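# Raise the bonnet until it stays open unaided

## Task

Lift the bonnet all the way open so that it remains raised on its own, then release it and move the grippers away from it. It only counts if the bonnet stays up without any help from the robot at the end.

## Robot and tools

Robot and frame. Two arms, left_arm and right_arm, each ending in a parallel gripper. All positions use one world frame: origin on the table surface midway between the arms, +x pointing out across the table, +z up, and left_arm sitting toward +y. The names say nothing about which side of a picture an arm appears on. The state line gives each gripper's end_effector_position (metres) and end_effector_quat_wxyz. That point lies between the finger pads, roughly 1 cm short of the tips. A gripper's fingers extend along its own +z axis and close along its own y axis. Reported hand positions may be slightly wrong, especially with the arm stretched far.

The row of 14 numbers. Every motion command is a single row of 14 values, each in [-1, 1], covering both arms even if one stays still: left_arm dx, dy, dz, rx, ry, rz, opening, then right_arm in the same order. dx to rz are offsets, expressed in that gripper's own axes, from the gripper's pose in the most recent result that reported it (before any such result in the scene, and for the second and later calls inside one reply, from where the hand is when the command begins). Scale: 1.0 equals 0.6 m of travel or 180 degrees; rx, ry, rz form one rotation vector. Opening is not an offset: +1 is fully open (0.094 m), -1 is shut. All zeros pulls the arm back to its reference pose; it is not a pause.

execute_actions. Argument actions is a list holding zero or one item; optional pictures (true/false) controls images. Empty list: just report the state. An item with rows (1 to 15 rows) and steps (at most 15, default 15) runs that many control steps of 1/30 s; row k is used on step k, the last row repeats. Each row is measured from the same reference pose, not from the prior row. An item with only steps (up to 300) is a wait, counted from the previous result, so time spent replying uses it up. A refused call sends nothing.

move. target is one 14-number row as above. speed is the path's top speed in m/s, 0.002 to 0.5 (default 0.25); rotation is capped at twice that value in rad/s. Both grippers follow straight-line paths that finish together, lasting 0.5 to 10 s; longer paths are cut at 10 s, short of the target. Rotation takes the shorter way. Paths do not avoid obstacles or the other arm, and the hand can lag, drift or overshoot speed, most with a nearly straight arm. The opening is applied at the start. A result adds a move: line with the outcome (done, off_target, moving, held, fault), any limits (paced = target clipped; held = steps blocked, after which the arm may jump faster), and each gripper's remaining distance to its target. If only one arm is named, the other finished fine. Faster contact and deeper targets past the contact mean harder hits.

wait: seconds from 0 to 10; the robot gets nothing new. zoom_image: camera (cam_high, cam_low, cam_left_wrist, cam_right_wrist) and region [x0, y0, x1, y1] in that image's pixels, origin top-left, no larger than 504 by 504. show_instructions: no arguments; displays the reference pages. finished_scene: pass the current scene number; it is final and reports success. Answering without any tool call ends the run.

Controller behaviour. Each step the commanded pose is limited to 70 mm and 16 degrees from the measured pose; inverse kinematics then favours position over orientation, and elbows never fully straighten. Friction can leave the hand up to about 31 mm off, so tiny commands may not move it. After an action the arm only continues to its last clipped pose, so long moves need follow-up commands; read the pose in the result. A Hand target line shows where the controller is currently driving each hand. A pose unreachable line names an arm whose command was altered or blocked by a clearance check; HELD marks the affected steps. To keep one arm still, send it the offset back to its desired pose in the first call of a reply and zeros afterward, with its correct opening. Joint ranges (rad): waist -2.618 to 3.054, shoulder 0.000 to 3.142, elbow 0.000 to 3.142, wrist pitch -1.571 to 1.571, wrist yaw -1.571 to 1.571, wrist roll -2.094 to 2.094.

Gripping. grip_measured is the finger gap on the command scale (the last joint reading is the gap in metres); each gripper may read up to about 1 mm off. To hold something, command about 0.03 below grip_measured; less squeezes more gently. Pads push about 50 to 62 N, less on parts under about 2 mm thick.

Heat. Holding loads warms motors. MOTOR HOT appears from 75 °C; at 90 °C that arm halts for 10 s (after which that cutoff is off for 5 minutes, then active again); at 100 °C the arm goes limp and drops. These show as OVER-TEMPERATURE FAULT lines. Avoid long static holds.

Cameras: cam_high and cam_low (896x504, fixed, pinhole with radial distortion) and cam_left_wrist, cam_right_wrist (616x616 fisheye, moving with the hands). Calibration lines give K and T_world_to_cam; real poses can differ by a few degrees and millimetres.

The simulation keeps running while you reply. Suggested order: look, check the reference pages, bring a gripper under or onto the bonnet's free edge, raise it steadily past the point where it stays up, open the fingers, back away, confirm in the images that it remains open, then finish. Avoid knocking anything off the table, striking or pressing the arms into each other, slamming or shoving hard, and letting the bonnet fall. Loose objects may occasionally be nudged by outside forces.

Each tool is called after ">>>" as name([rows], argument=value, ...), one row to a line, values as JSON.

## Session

>>> show_instructions()

>>> execute_actions(actions=[])

Reference images for this scene: manual page 1, manual page 2, manual page 3, manual page 4, manual page 5, manual page 6, manual page 7, manual page 8.

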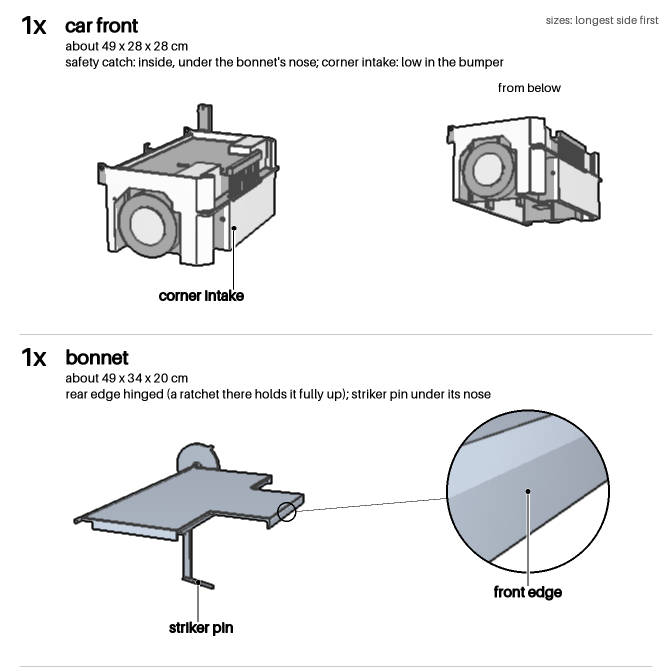

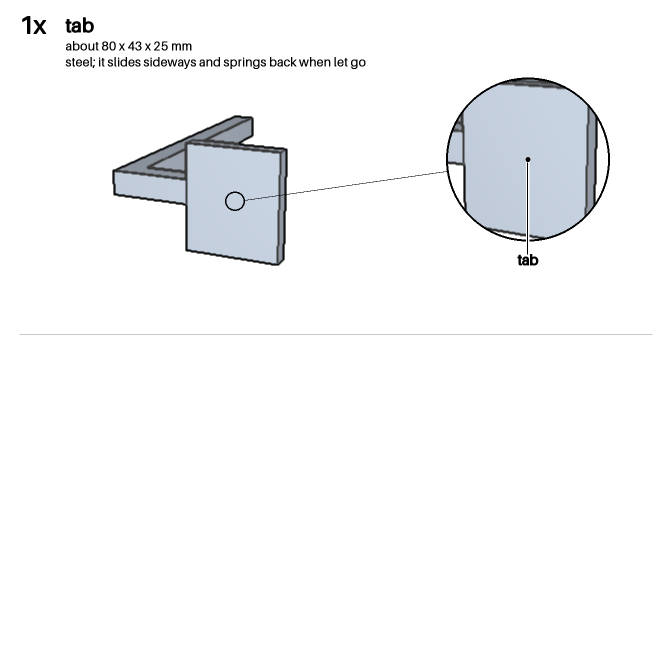

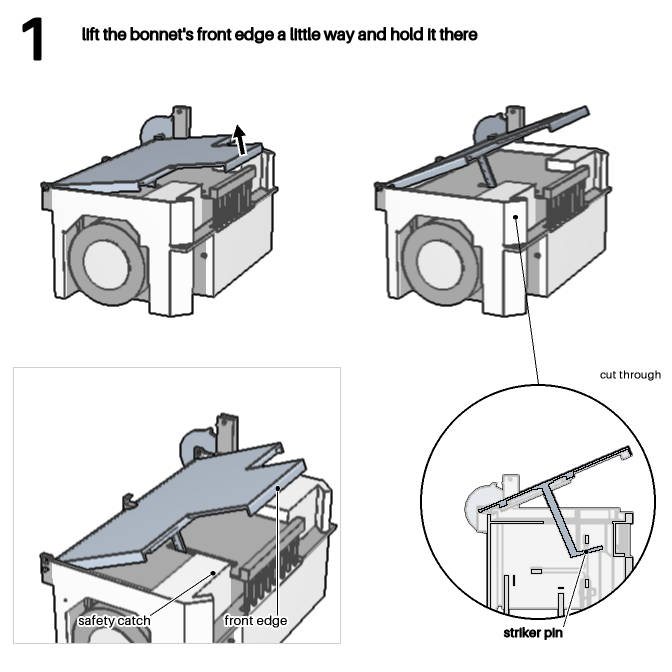

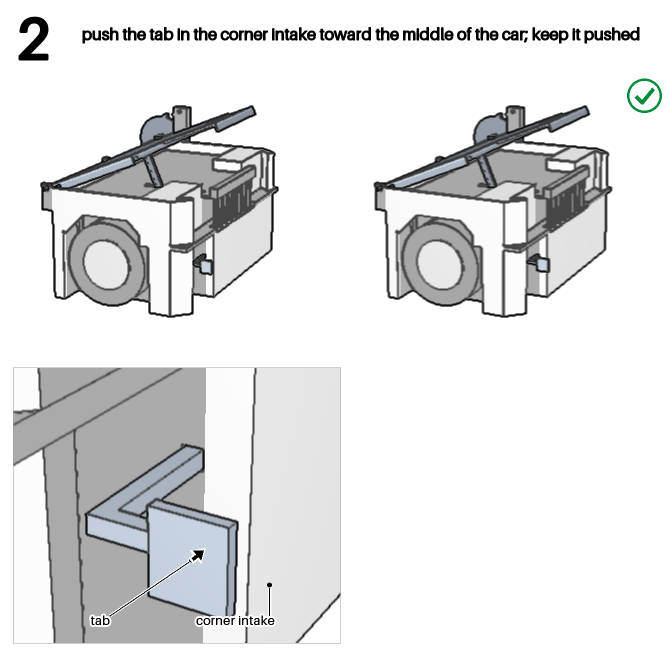

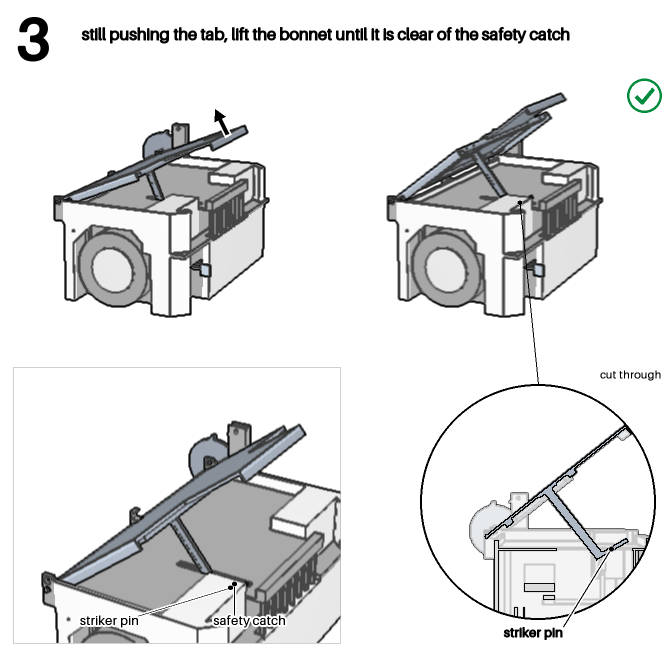

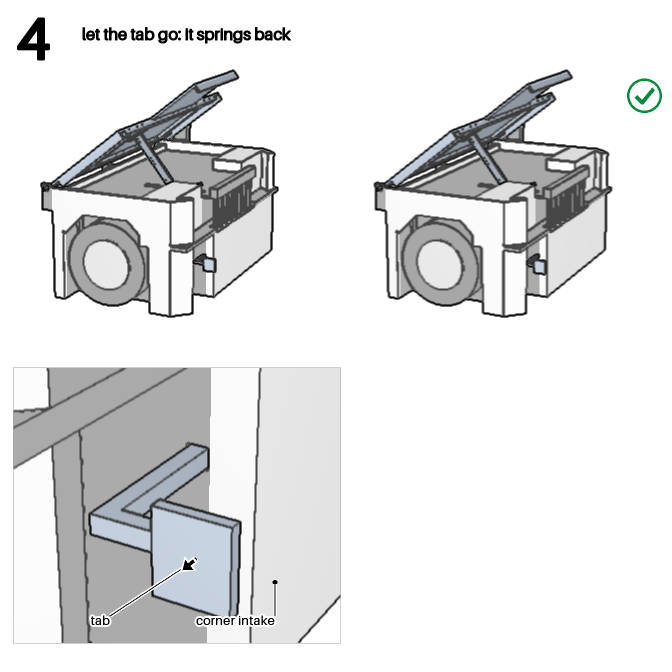

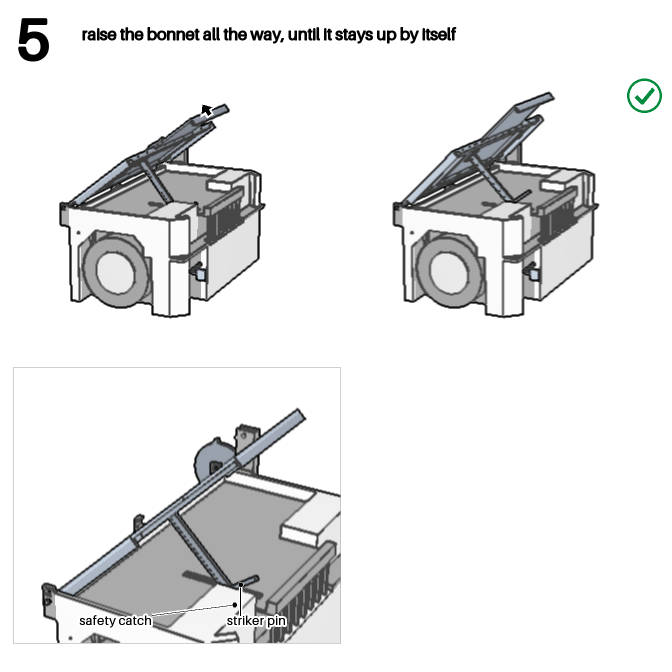

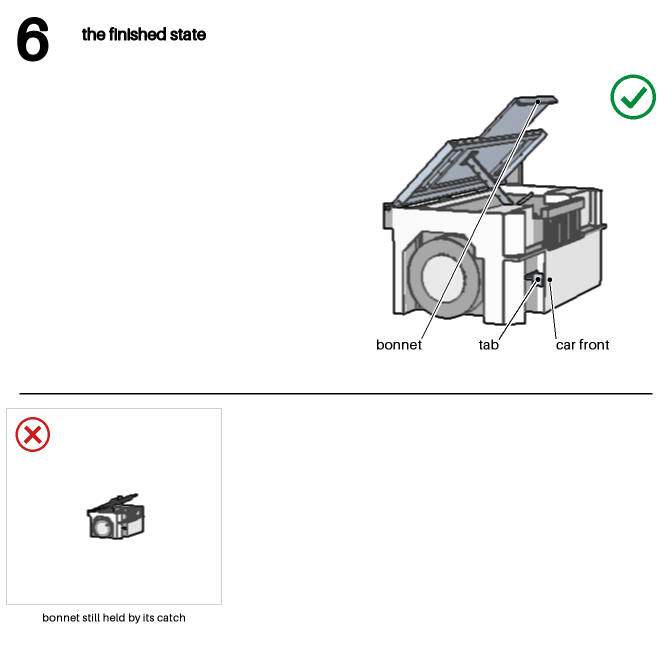

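Scene clock: 0.00 s of 5340.00 s.
left_arm: end_effector_position=(+0.4055, +0.5435, +0.3116) grip_measured=+1.000 end_effector_quat_wxyz=(+0.711, -0.346, +0.564, +0.239) | right_arm: end_effector_position=(+0.0204, -0.7121, +0.3886) grip_measured=+1.000 end_effector_quat_wxyz=(+0.029, -0.291, +0.733, -0.614)
Joint positions: left_arm=[ 0.26   1.4    0.778  0.763 -0.488 -0.16   0.094] | right_arm=[-1.771  1.071  1.269 -0.498 -0.602 -2.075  0.094]
Joint velocities: left_arm=[-0.002  0.002 -0.007 -0.066 -0.007  0.007  0.   ] | right_arm=[-0.007 -0.012  0.002 -0.037 -0.037 -0.022  0.   ]
Hand target (left_arm): +0.406, +0.544, +0.312; +0.711, -0.346, +0.564, +0.239
Hand target (right_arm): +0.020, -0.712, +0.389; +0.029, -0.291, +0.733, -0.614
camera_calibration (this result's frames):
cam_left_wrist: T_world_to_cam=[[0.752741, -0.634464, 0.175604, -0.00797895], [-0.238286, -0.511251, -0.825737, 0.666604], [0.613678, 0.579722, -0.536024, -0.288512], [0, 0, 0, 1]] pos_world=[0.341902, 0.502996, 0.397191]
cam_right_wrist: T_world_to_cam=[[0.156979, -0.237704, 0.958569, -0.546411], [-0.987406, -0.05711, 0.14754, -0.0257754], [0.0196732, -0.969657, -0.243675, -0.499657], [0, 0, 0, 1]] pos_world=[0.0701542, -0.615852, 0.405821]

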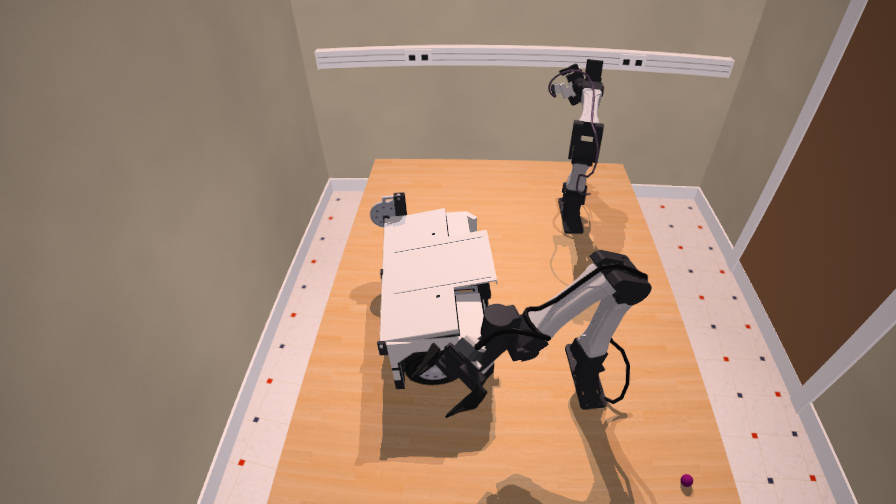

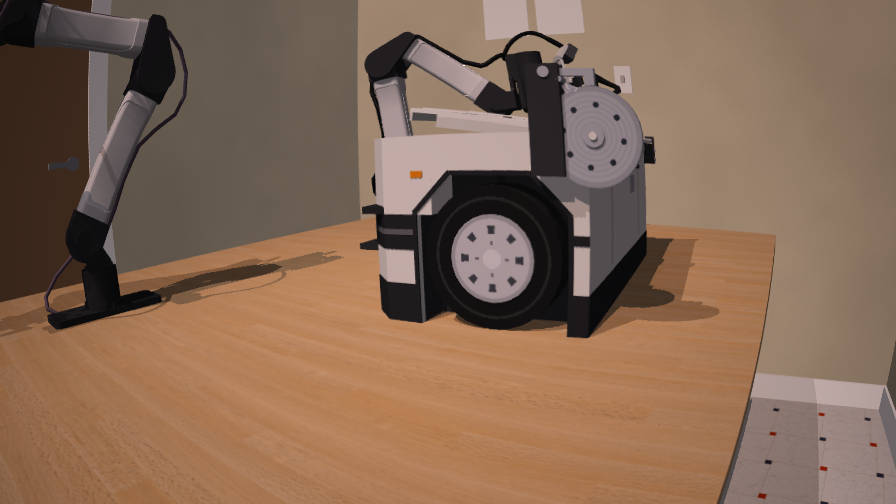

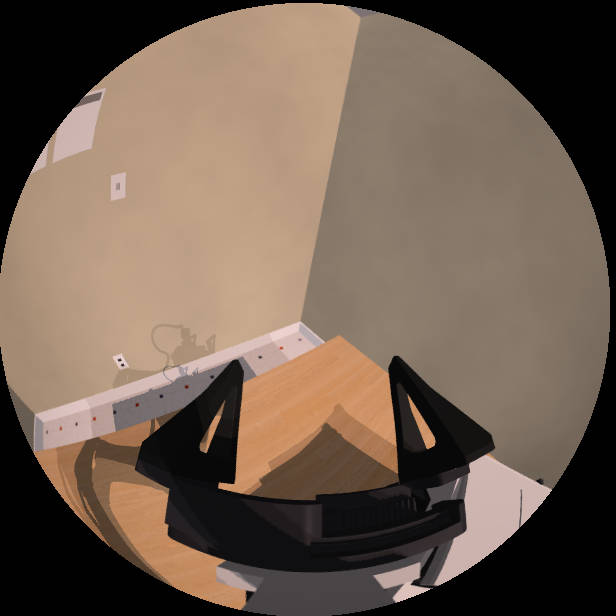

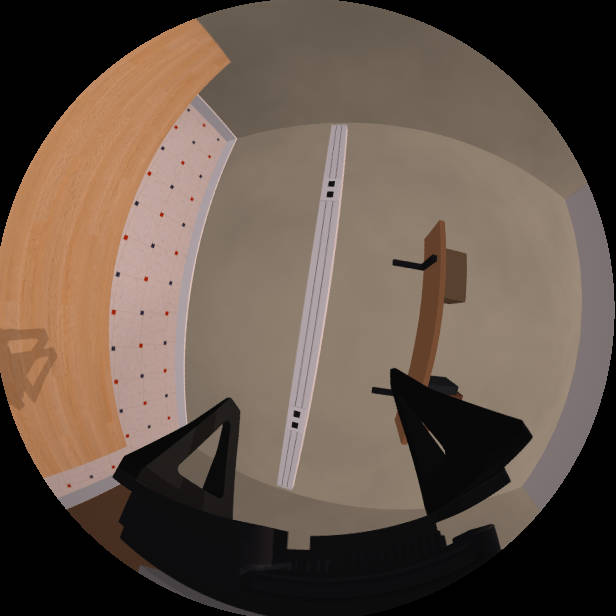

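>>> zoom_image(camera="cam_high", region=[360, 180, 540, 400])

>>> zoom_image(camera="cam_low", region=[340, 40, 680, 350])

Region (360, 180, 540, 400) of cam_high's 896x504 image, scaled by 2.291, with more detail than that image has; it fills the left 412 columns of this view, and the rest is white.

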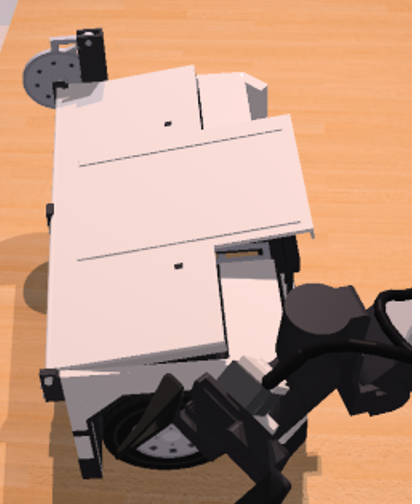

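Region (340, 40, 680, 350) of cam_low's 896x504 image, scaled by 1.482, with more detail than that image has; it fills the top 460 rows of this view, and the rest is white.

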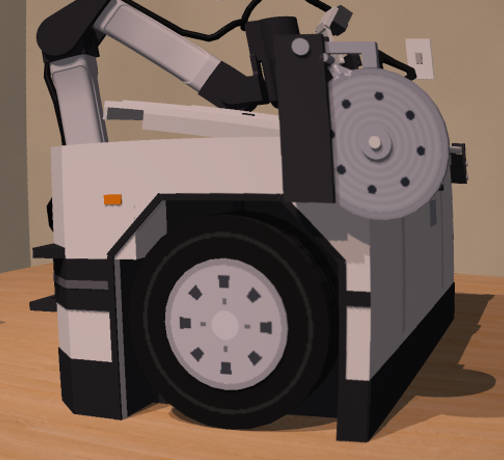

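>>> move(target=[0.0208,0.0317,-0.4055,0.3413,0.1476,0.2735,-1,-0.6413,-0.1180,0.0160,0.1064,-0.1740,0.0782,0.07], speed=0.3)

>>> move(target=[0.1482,-0.1218,0.0892,0.05,-0.0289,0.0333,-1,-0.7728,0.0667,-0.7102,0,-0.2028,0,0.07], speed=0.3)

Scene clock: 123.23 s of 5340.00 s.
left_arm: end_effector_position=(+0.2403, +0.3669, +0.2616) grip_measured=-0.985 end_effector_quat_wxyz=(+0.486, +0.259, +0.827, +0.114) | right_arm: end_effector_position=(+0.3710, -0.5493, +0.3530) grip_measured=+0.073 end_effector_quat_wxyz=(+0.359, -0.331, +0.604, -0.630)
Joint positions: left_arm=[ 0.764  0.692  0.94  -1.04   0.789  1.156  0.001] | right_arm=[-0.359  1.206  0.889  0.368  0.194 -1.564  0.05 ]
Joint velocities: left_arm=[-0.017  0.017 -0.002 -0.095 -0.022  0.051  0.001] | right_arm=[-0.017 -0.002 -0.017 -0.007  0.037  0.022 -0.   ]
Hand target (left_arm): +0.241, +0.369, +0.264; +0.485, +0.259, +0.828, +0.110
Hand target (right_arm): +0.374, -0.548, +0.335; +0.352, -0.339, +0.616, -0.618
Off the commanded pose (left_arm): 0.005 m, 1 deg.
Off the commanded pose (right_arm): 0.023 m, 3 deg.
After step 90, 117.00 s passed at rest.
move: off_target (right_arm)
camera_calibration (this result's frames):
cam_left_wrist: T_world_to_cam=[[-0.322775, -0.812085, -0.486143, 0.509785], [-0.846838, 0.477185, -0.234863, 0.124619], [0.422709, 0.335876, -0.841727, 0.103768], [0, 0, 0, 1]] pos_world=[0.226214, 0.319669, 0.364441]
cam_right_wrist: T_world_to_cam=[[-0.162723, -0.249163, 0.954693, -0.414924], [-0.777779, -0.562975, -0.279498, 0.130097], [0.607109, -0.788021, -0.102185, -0.525547], [0, 0, 0, 1]] pos_world=[0.352734, -0.444284, 0.378784]

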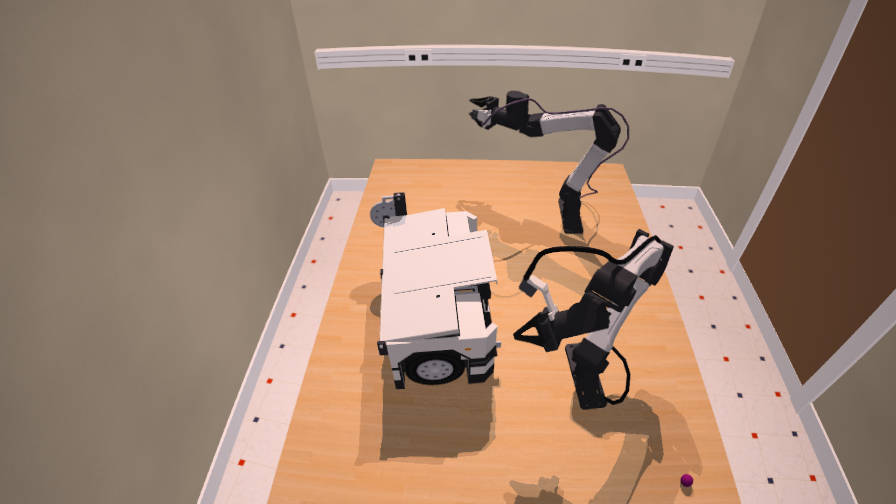

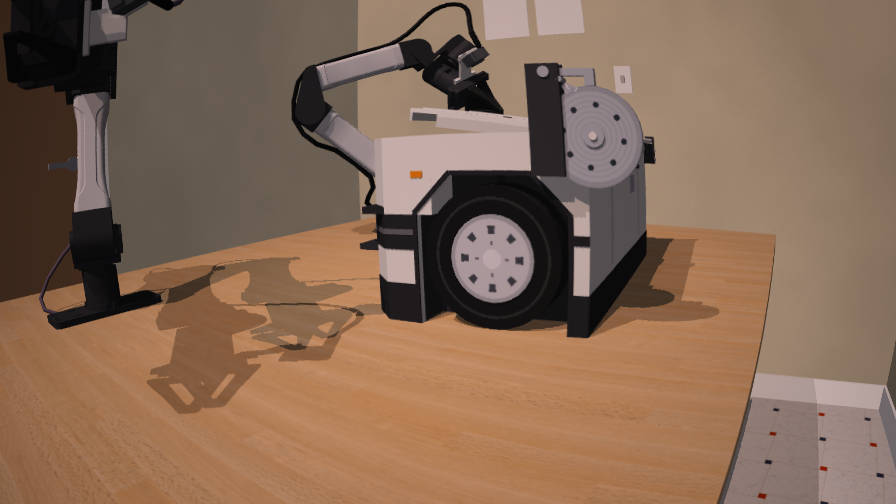

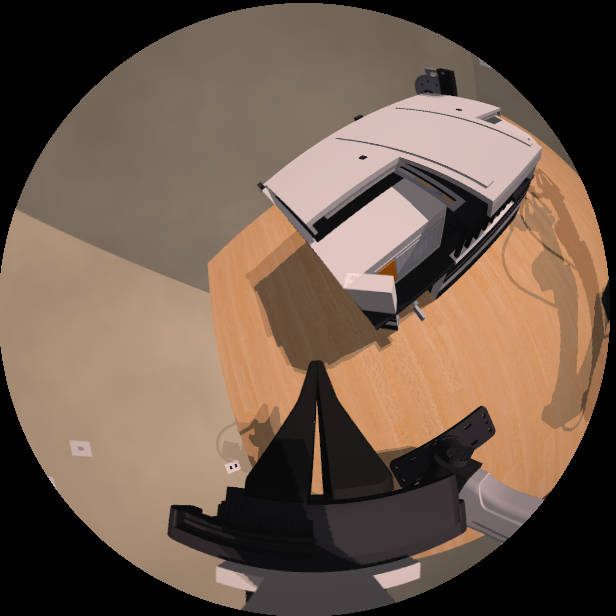

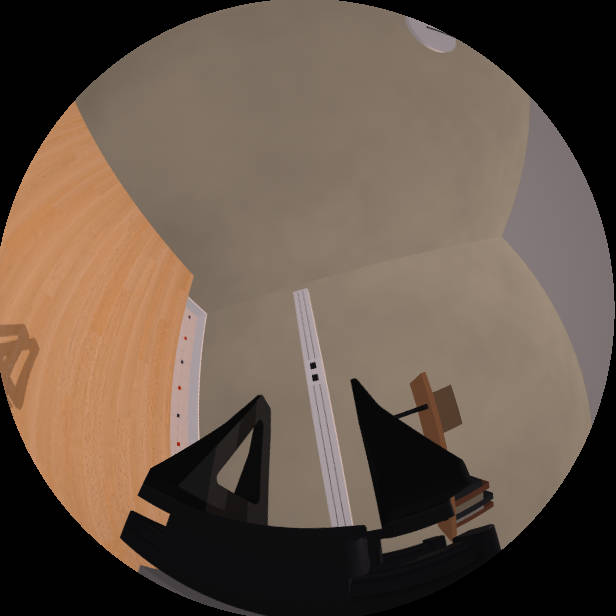

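Scene clock: 125.90 s of 5340.00 s.
left_arm: end_effector_position=(+0.2289, +0.3510, +0.1453) grip_measured=-0.985 end_effector_quat_wxyz=(+0.494, +0.351, +0.792, +0.075) | right_arm: end_effector_position=(+0.2568, +0.0682, +0.3077) grip_measured=+0.073 end_effector_quat_wxyz=(+0.540, -0.503, +0.471, -0.483)
Joint positions: left_arm=[ 0.897  0.674  0.511 -0.955  0.981  1.608  0.001] | right_arm=[ 1.346  1.96   1.435  0.691  1.255 -1.705  0.05 ]
Joint velocities: left_arm=[-0.002 -0.002  0.012  0.037  0.022  0.051 -0.   ] | right_arm=[ 0.002  0.002  0.012 -0.022 -0.051  0.007 -0.   ]
Hand target (left_arm): +0.228, +0.350, +0.136; +0.494, +0.344, +0.796, +0.062
Hand target (right_arm): +0.257, +0.072, +0.305; +0.534, -0.507, +0.468, -0.488
Off the commanded pose (left_arm): 0.009 m, 2 deg.
Off the commanded pose (right_arm): 0.009 m, 2 deg.
move: done
camera_calibration (this result's frames):
cam_left_wrist: T_world_to_cam=[[-0.479579, -0.713921, -0.510217, 0.441646], [-0.727514, 0.648594, -0.223718, 0.00611959], [0.49064, 0.2639, -0.830439, 0.0240531], [0, 0, 0, 1]] pos_world=[0.204455, 0.304984, 0.246679]
cam_right_wrist: T_world_to_cam=[[0.0177426, -0.303057, 0.952807, -0.278561], [-0.28702, -0.914392, -0.285493, 0.276019], [0.95776, -0.268409, -0.103207, -0.0993719], [0, 0, 0, 1]] pos_world=[0.17934, 0.141298, 0.333961]

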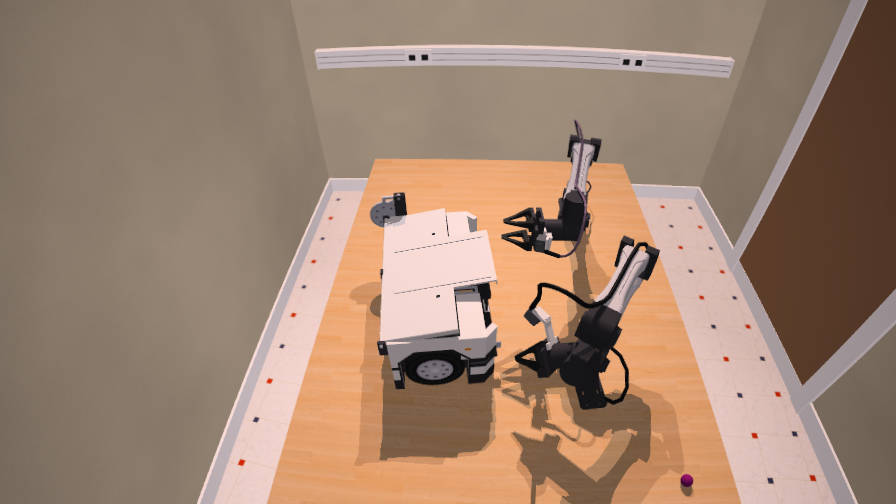

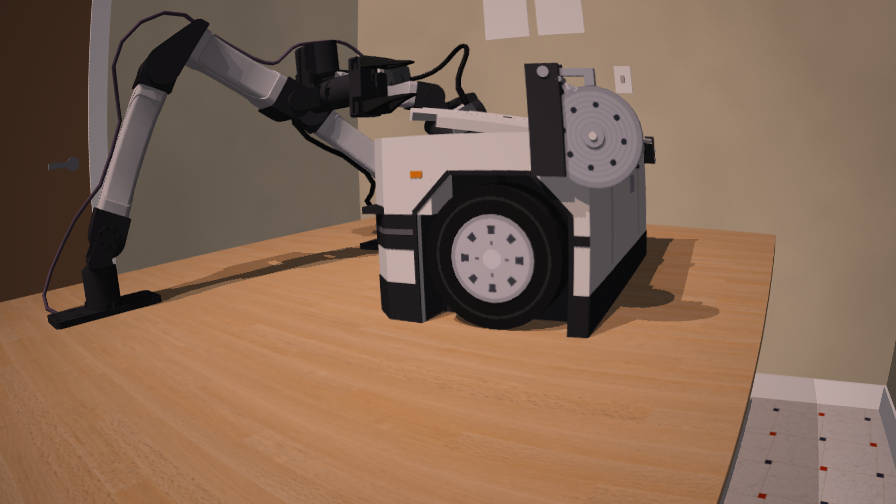

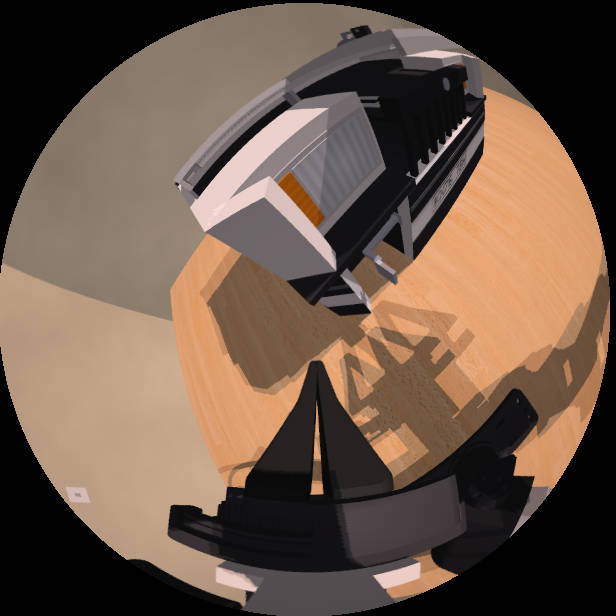

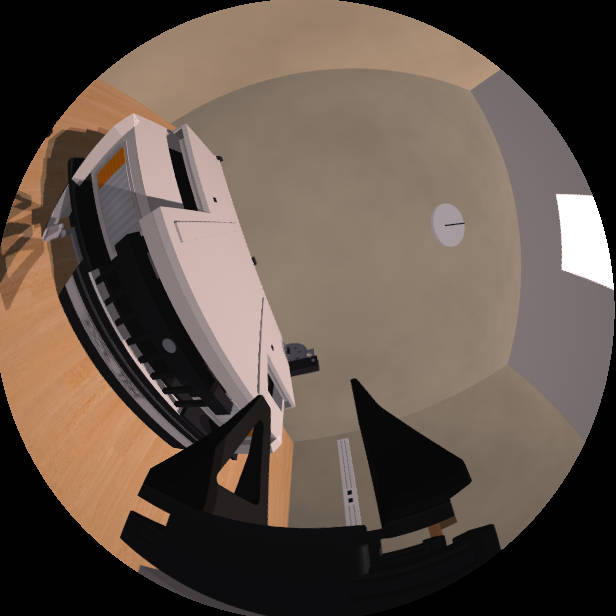

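>>> zoom_image(camera="cam_left_wrist", region=[300, 180, 460, 340])

>>> zoom_image(camera="cam_right_wrist", region=[130, 280, 330, 480])

>>> zoom_image(camera="cam_high", region=[440, 200, 600, 400])

Region (300, 180, 460, 340) of cam_left_wrist's 616x616 image, scaled by 3.150, with more detail than that image has.

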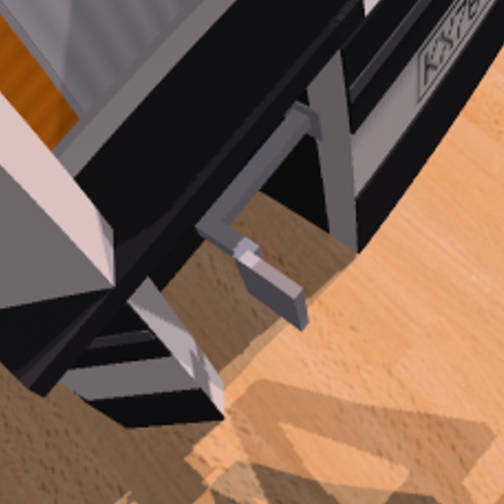

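Region (130, 280, 330, 480) of cam_right_wrist's 616x616 image, scaled by 2.520, with more detail than that image has.

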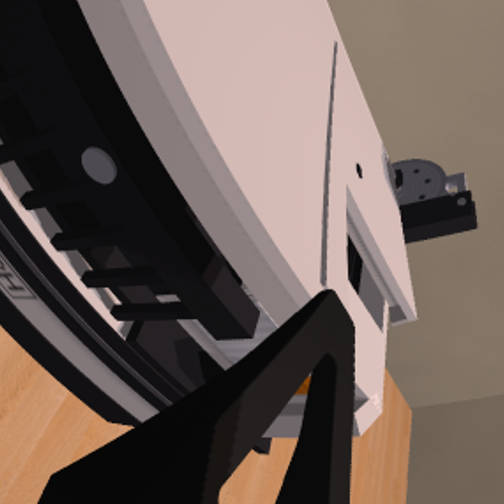

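Region (440, 200, 600, 400) of cam_high's 896x504 image, scaled by 2.520, with more detail than that image has; it fills the left 403 columns of this view, and the rest is white.

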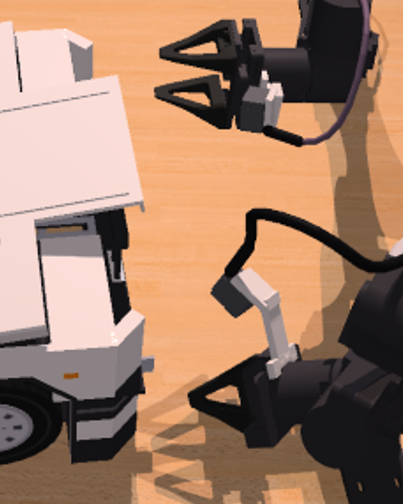

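>>> zoom_image(camera="cam_right_wrist", region=[30, 100, 250, 320])

>>> zoom_image(camera="cam_low", region=[330, 30, 490, 160])

Region (30, 100, 250, 320) of cam_right_wrist's 616x616 image, scaled by 2.291, with more detail than that image has.

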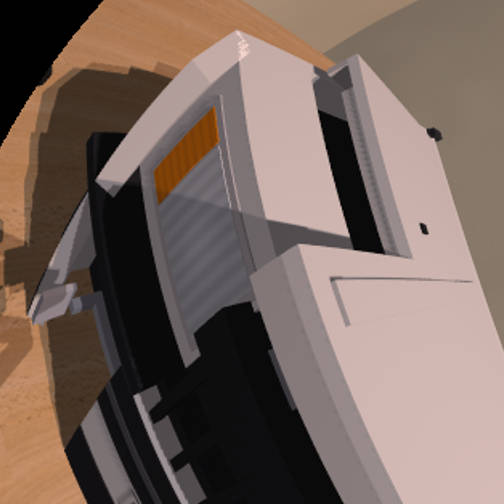

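Region (330, 30, 490, 160) of cam_low's 896x504 image, scaled by 3.150, with more detail than that image has; it fills the top 410 rows of this view, and the rest is white.

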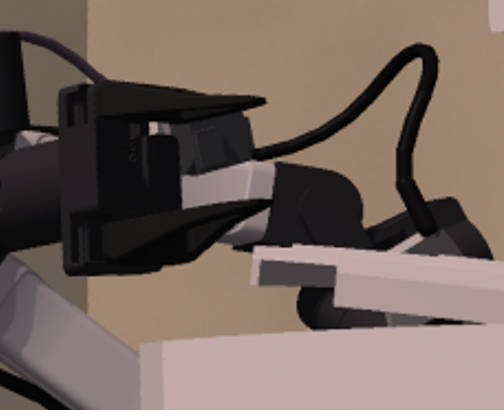

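>>> move(target=[0.0103,-0.0820,0.1127,0.0122,-0.0078,0.0084,-1,0.0562,0.0907,0.0158,-0.0160,0.0006,-0.0073,0.07], speed=0.15)

Scene clock: 234.03 s of 5340.00 s.
left_arm: end_effector_position=(+0.2622, +0.3042, +0.0928) grip_measured=-0.985 end_effector_quat_wxyz=(+0.503, +0.373, +0.777, +0.061) | right_arm: end_effector_position=(+0.2702, +0.0419, +0.2590) grip_measured=+0.073 end_effector_quat_wxyz=(+0.527, -0.516, +0.480, -0.476)
Joint positions: left_arm=[ 0.362  0.495  0.192 -0.378  0.685  1.043  0.001] | right_arm=[ 1.301  1.919  1.247  0.693  1.215 -1.576  0.05 ]
Joint velocities: left_arm=[-0.022 -0.012  0.002  0.007  0.007 -0.037  0.001] | right_arm=[ 0.007  0.002  0.002  0.022 -0.007 -0.007  0.   ]
Hand target (left_arm): +0.260, +0.303, +0.085; +0.498, +0.370, +0.782, +0.060
Hand target (right_arm): +0.271, +0.037, +0.253; +0.521, -0.521, +0.478, -0.478
Off the commanded pose (left_arm): 0.009 m, 1 deg.
Off the commanded pose (right_arm): 0.008 m, 1 deg.
After step 90, 103.67 s passed at rest.
move: done
camera_calibration (this result's frames):
cam_left_wrist: T_world_to_cam=[[-0.51462, -0.684802, -0.515957, 0.398235], [-0.683355, 0.691032, -0.235586, 0.0255888], [0.517873, 0.231344, -0.823582, -0.0213328], [0, 0, 0, 1]] pos_world=[0.233474, 0.259965, 0.193931]
cam_right_wrist: T_world_to_cam=[[0.0580721, -0.292055, 0.954637, -0.252162], [-0.300224, -0.917094, -0.262306, 0.239574], [0.952099, -0.271372, -0.140939, -0.112851], [0, 0, 0, 1]] pos_world=[0.194014, 0.115442, 0.28766]

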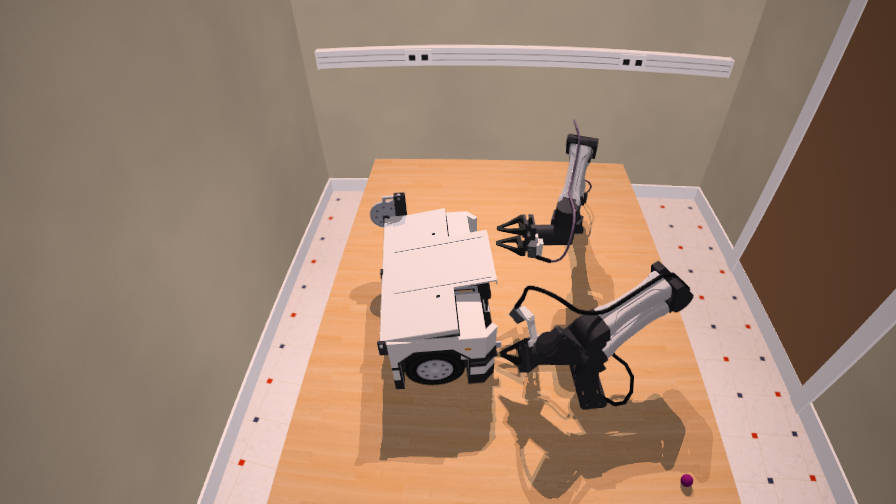

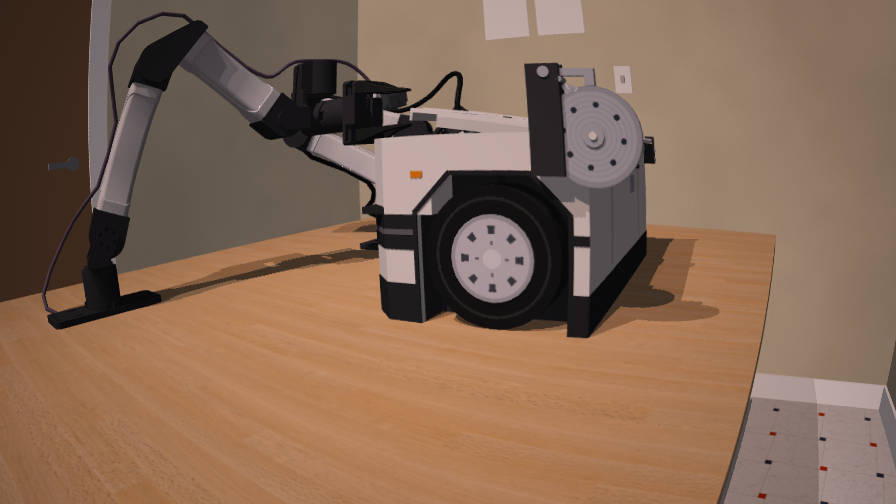

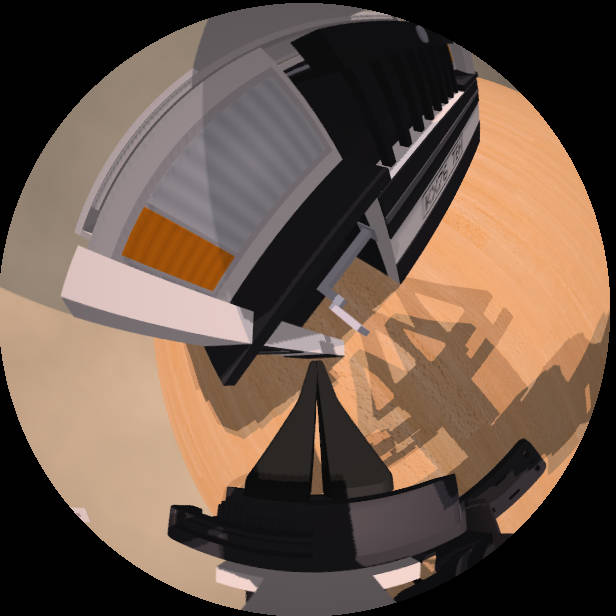

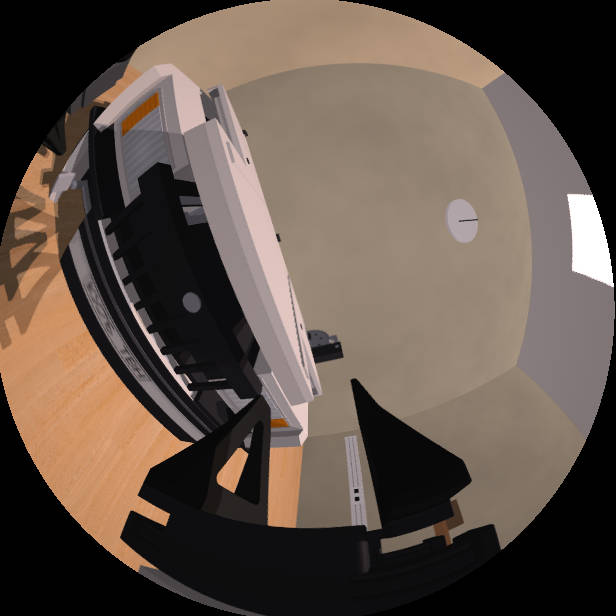

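>>> zoom_image(camera="cam_right_wrist", region=[200, 300, 380, 480])

>>> zoom_image(camera="cam_left_wrist", region=[240, 240, 420, 420])

>>> zoom_image(camera="cam_low", region=[330, 60, 470, 160])

Region (200, 300, 380, 480) of cam_right_wrist's 616x616 image, scaled by 2.800, with more detail than that image has.

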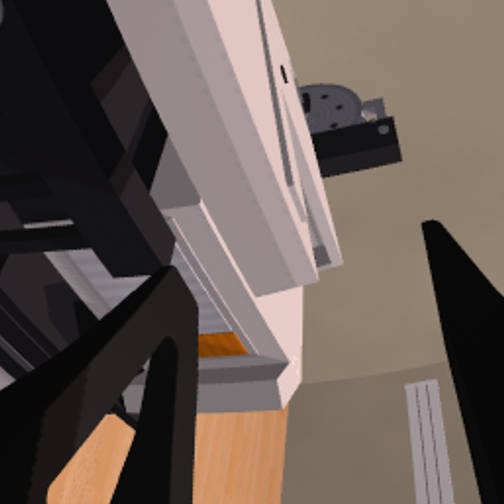

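Region (240, 240, 420, 420) of cam_left_wrist's 616x616 image, scaled by 2.800, with more detail than that image has.

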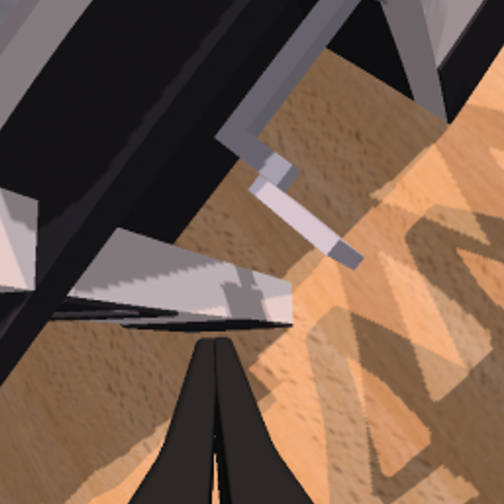

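Region (330, 60, 470, 160) of cam_low's 896x504 image, scaled by 3.600, with more detail than that image has; it fills the top 360 rows of this view, and the rest is white.

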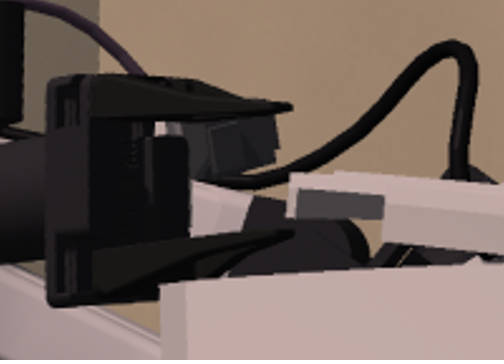

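>>> move(target=[0.0082,-0.0258,0.0243,0,0,0,-1,0,0,0.084,0,0,0,0.25], speed=0.08)

Scene clock: 271.17 s of 5340.00 s.
left_arm: end_effector_position=(+0.2675, +0.2932, +0.0811) grip_measured=-0.985 end_effector_quat_wxyz=(+0.504, +0.375, +0.775, +0.059) | right_arm: end_effector_position=(+0.3165, +0.0403, +0.2660) grip_measured=+0.247 end_effector_quat_wxyz=(+0.534, -0.507, +0.483, -0.474)
Joint positions: left_arm=[ 0.247  0.495  0.132 -0.265  0.601  0.958  0.001] | right_arm=[ 1.195  1.961  1.32   0.685  1.112 -1.576  0.059]
Joint velocities: left_arm=[-0.007 -0.002  0.022 -0.051 -0.051 -0.066  0.   ] | right_arm=[ 0.007 -0.007  0.007  0.007  0.066 -0.007 -0.001]
Hand target (left_arm): +0.265, +0.292, +0.075; +0.503, +0.373, +0.777, +0.061
Hand target (right_arm): +0.320, +0.045, +0.259; +0.527, -0.516, +0.479, -0.476
Off the commanded pose (left_arm): 0.007 m, 0 deg.
Off the commanded pose (right_arm): 0.010 m, 1 deg.
After step 90, 33.00 s passed at rest.
move: done
camera_calibration (this result's frames):
cam_left_wrist: T_world_to_cam=[[-0.517951, -0.682315, -0.515919, 0.38766], [-0.677986, 0.695212, -0.238779, 0.0316652], [0.521595, 0.22611, -0.822686, -0.030737], [0, 0, 0, 1]] pos_world=[0.23829, 0.249442, 0.182275]
cam_right_wrist: T_world_to_cam=[[0.0473044, -0.312142, 0.948857, -0.256272], [-0.29947, -0.910656, -0.284645, 0.259316], [0.952932, -0.270689, -0.136555, -0.157893], [0, 0, 0, 1]] pos_world=[0.240241, 0.113415, 0.295417]

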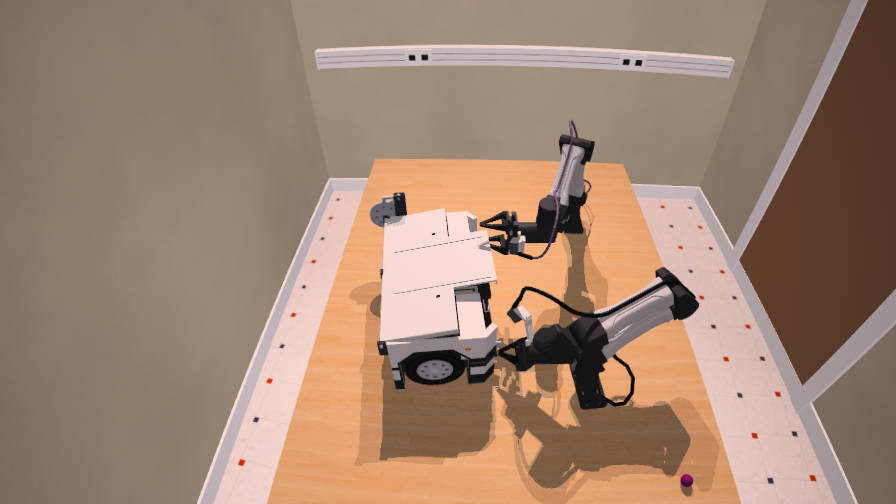

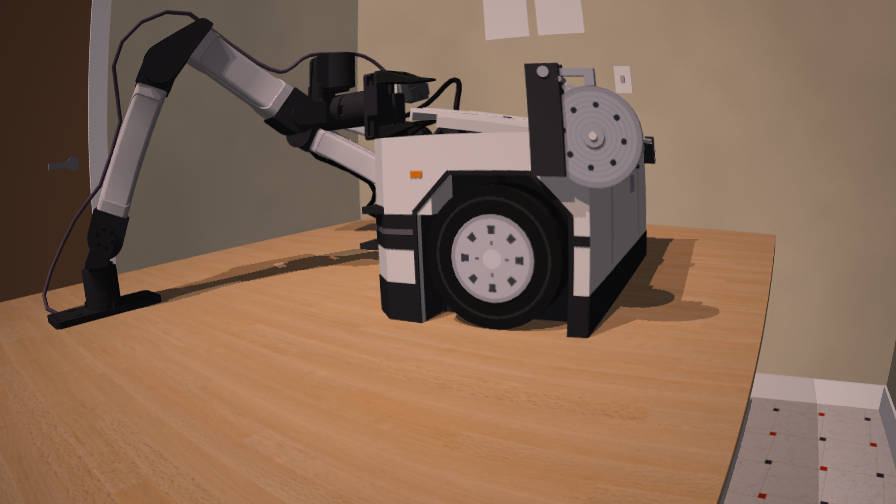

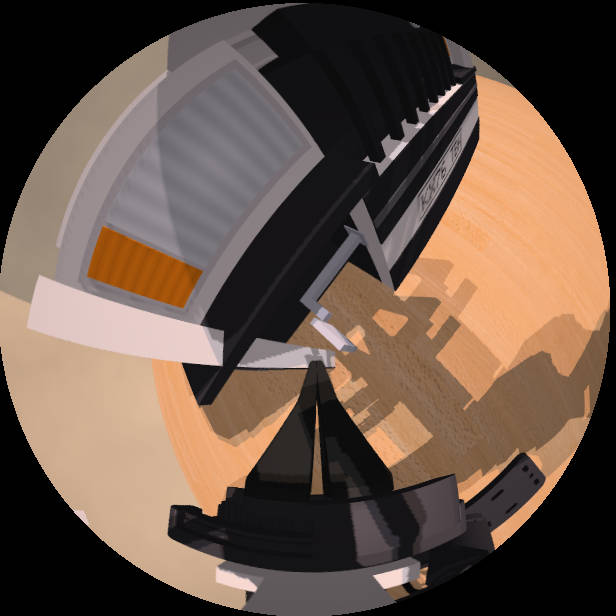

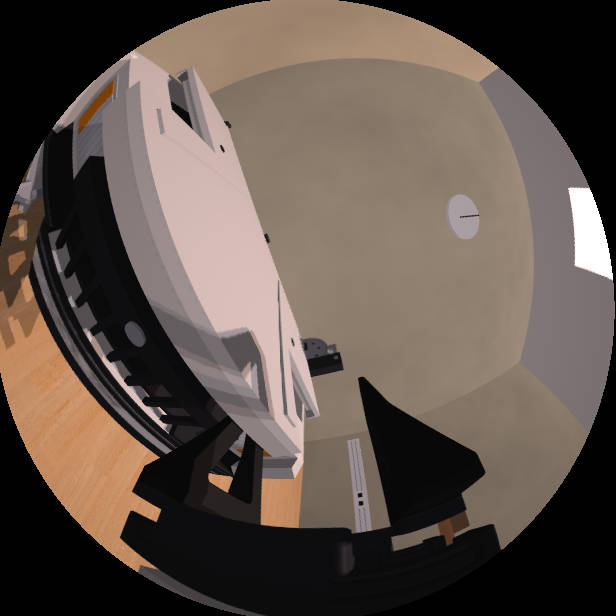

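>>> zoom_image(camera="cam_right_wrist", region=[170, 340, 350, 520])

>>> zoom_image(camera="cam_left_wrist", region=[250, 270, 400, 420])

>>> zoom_image(camera="cam_low", region=[350, 50, 490, 150])

Region (170, 340, 350, 520) of cam_right_wrist's 616x616 image, scaled by 2.800, with more detail than that image has.

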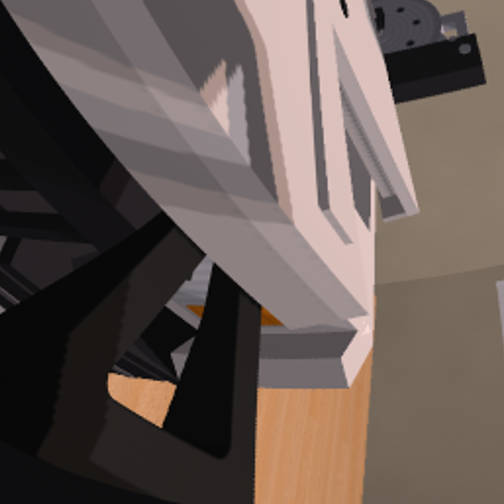

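Region (250, 270, 400, 420) of cam_left_wrist's 616x616 image, scaled by 3.360, with more detail than that image has.

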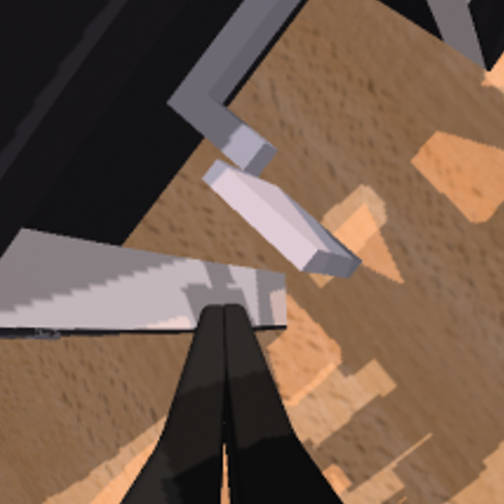

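Region (350, 50, 490, 150) of cam_low's 896x504 image, scaled by 3.600, with more detail than that image has; it fills the top 360 rows of this view, and the rest is white.

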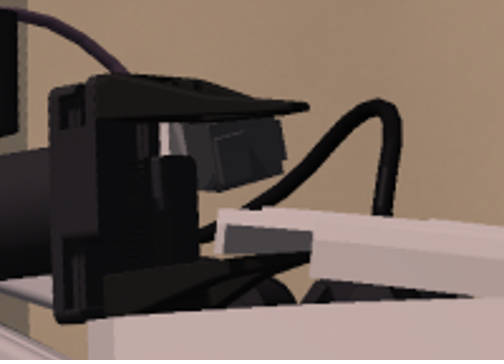

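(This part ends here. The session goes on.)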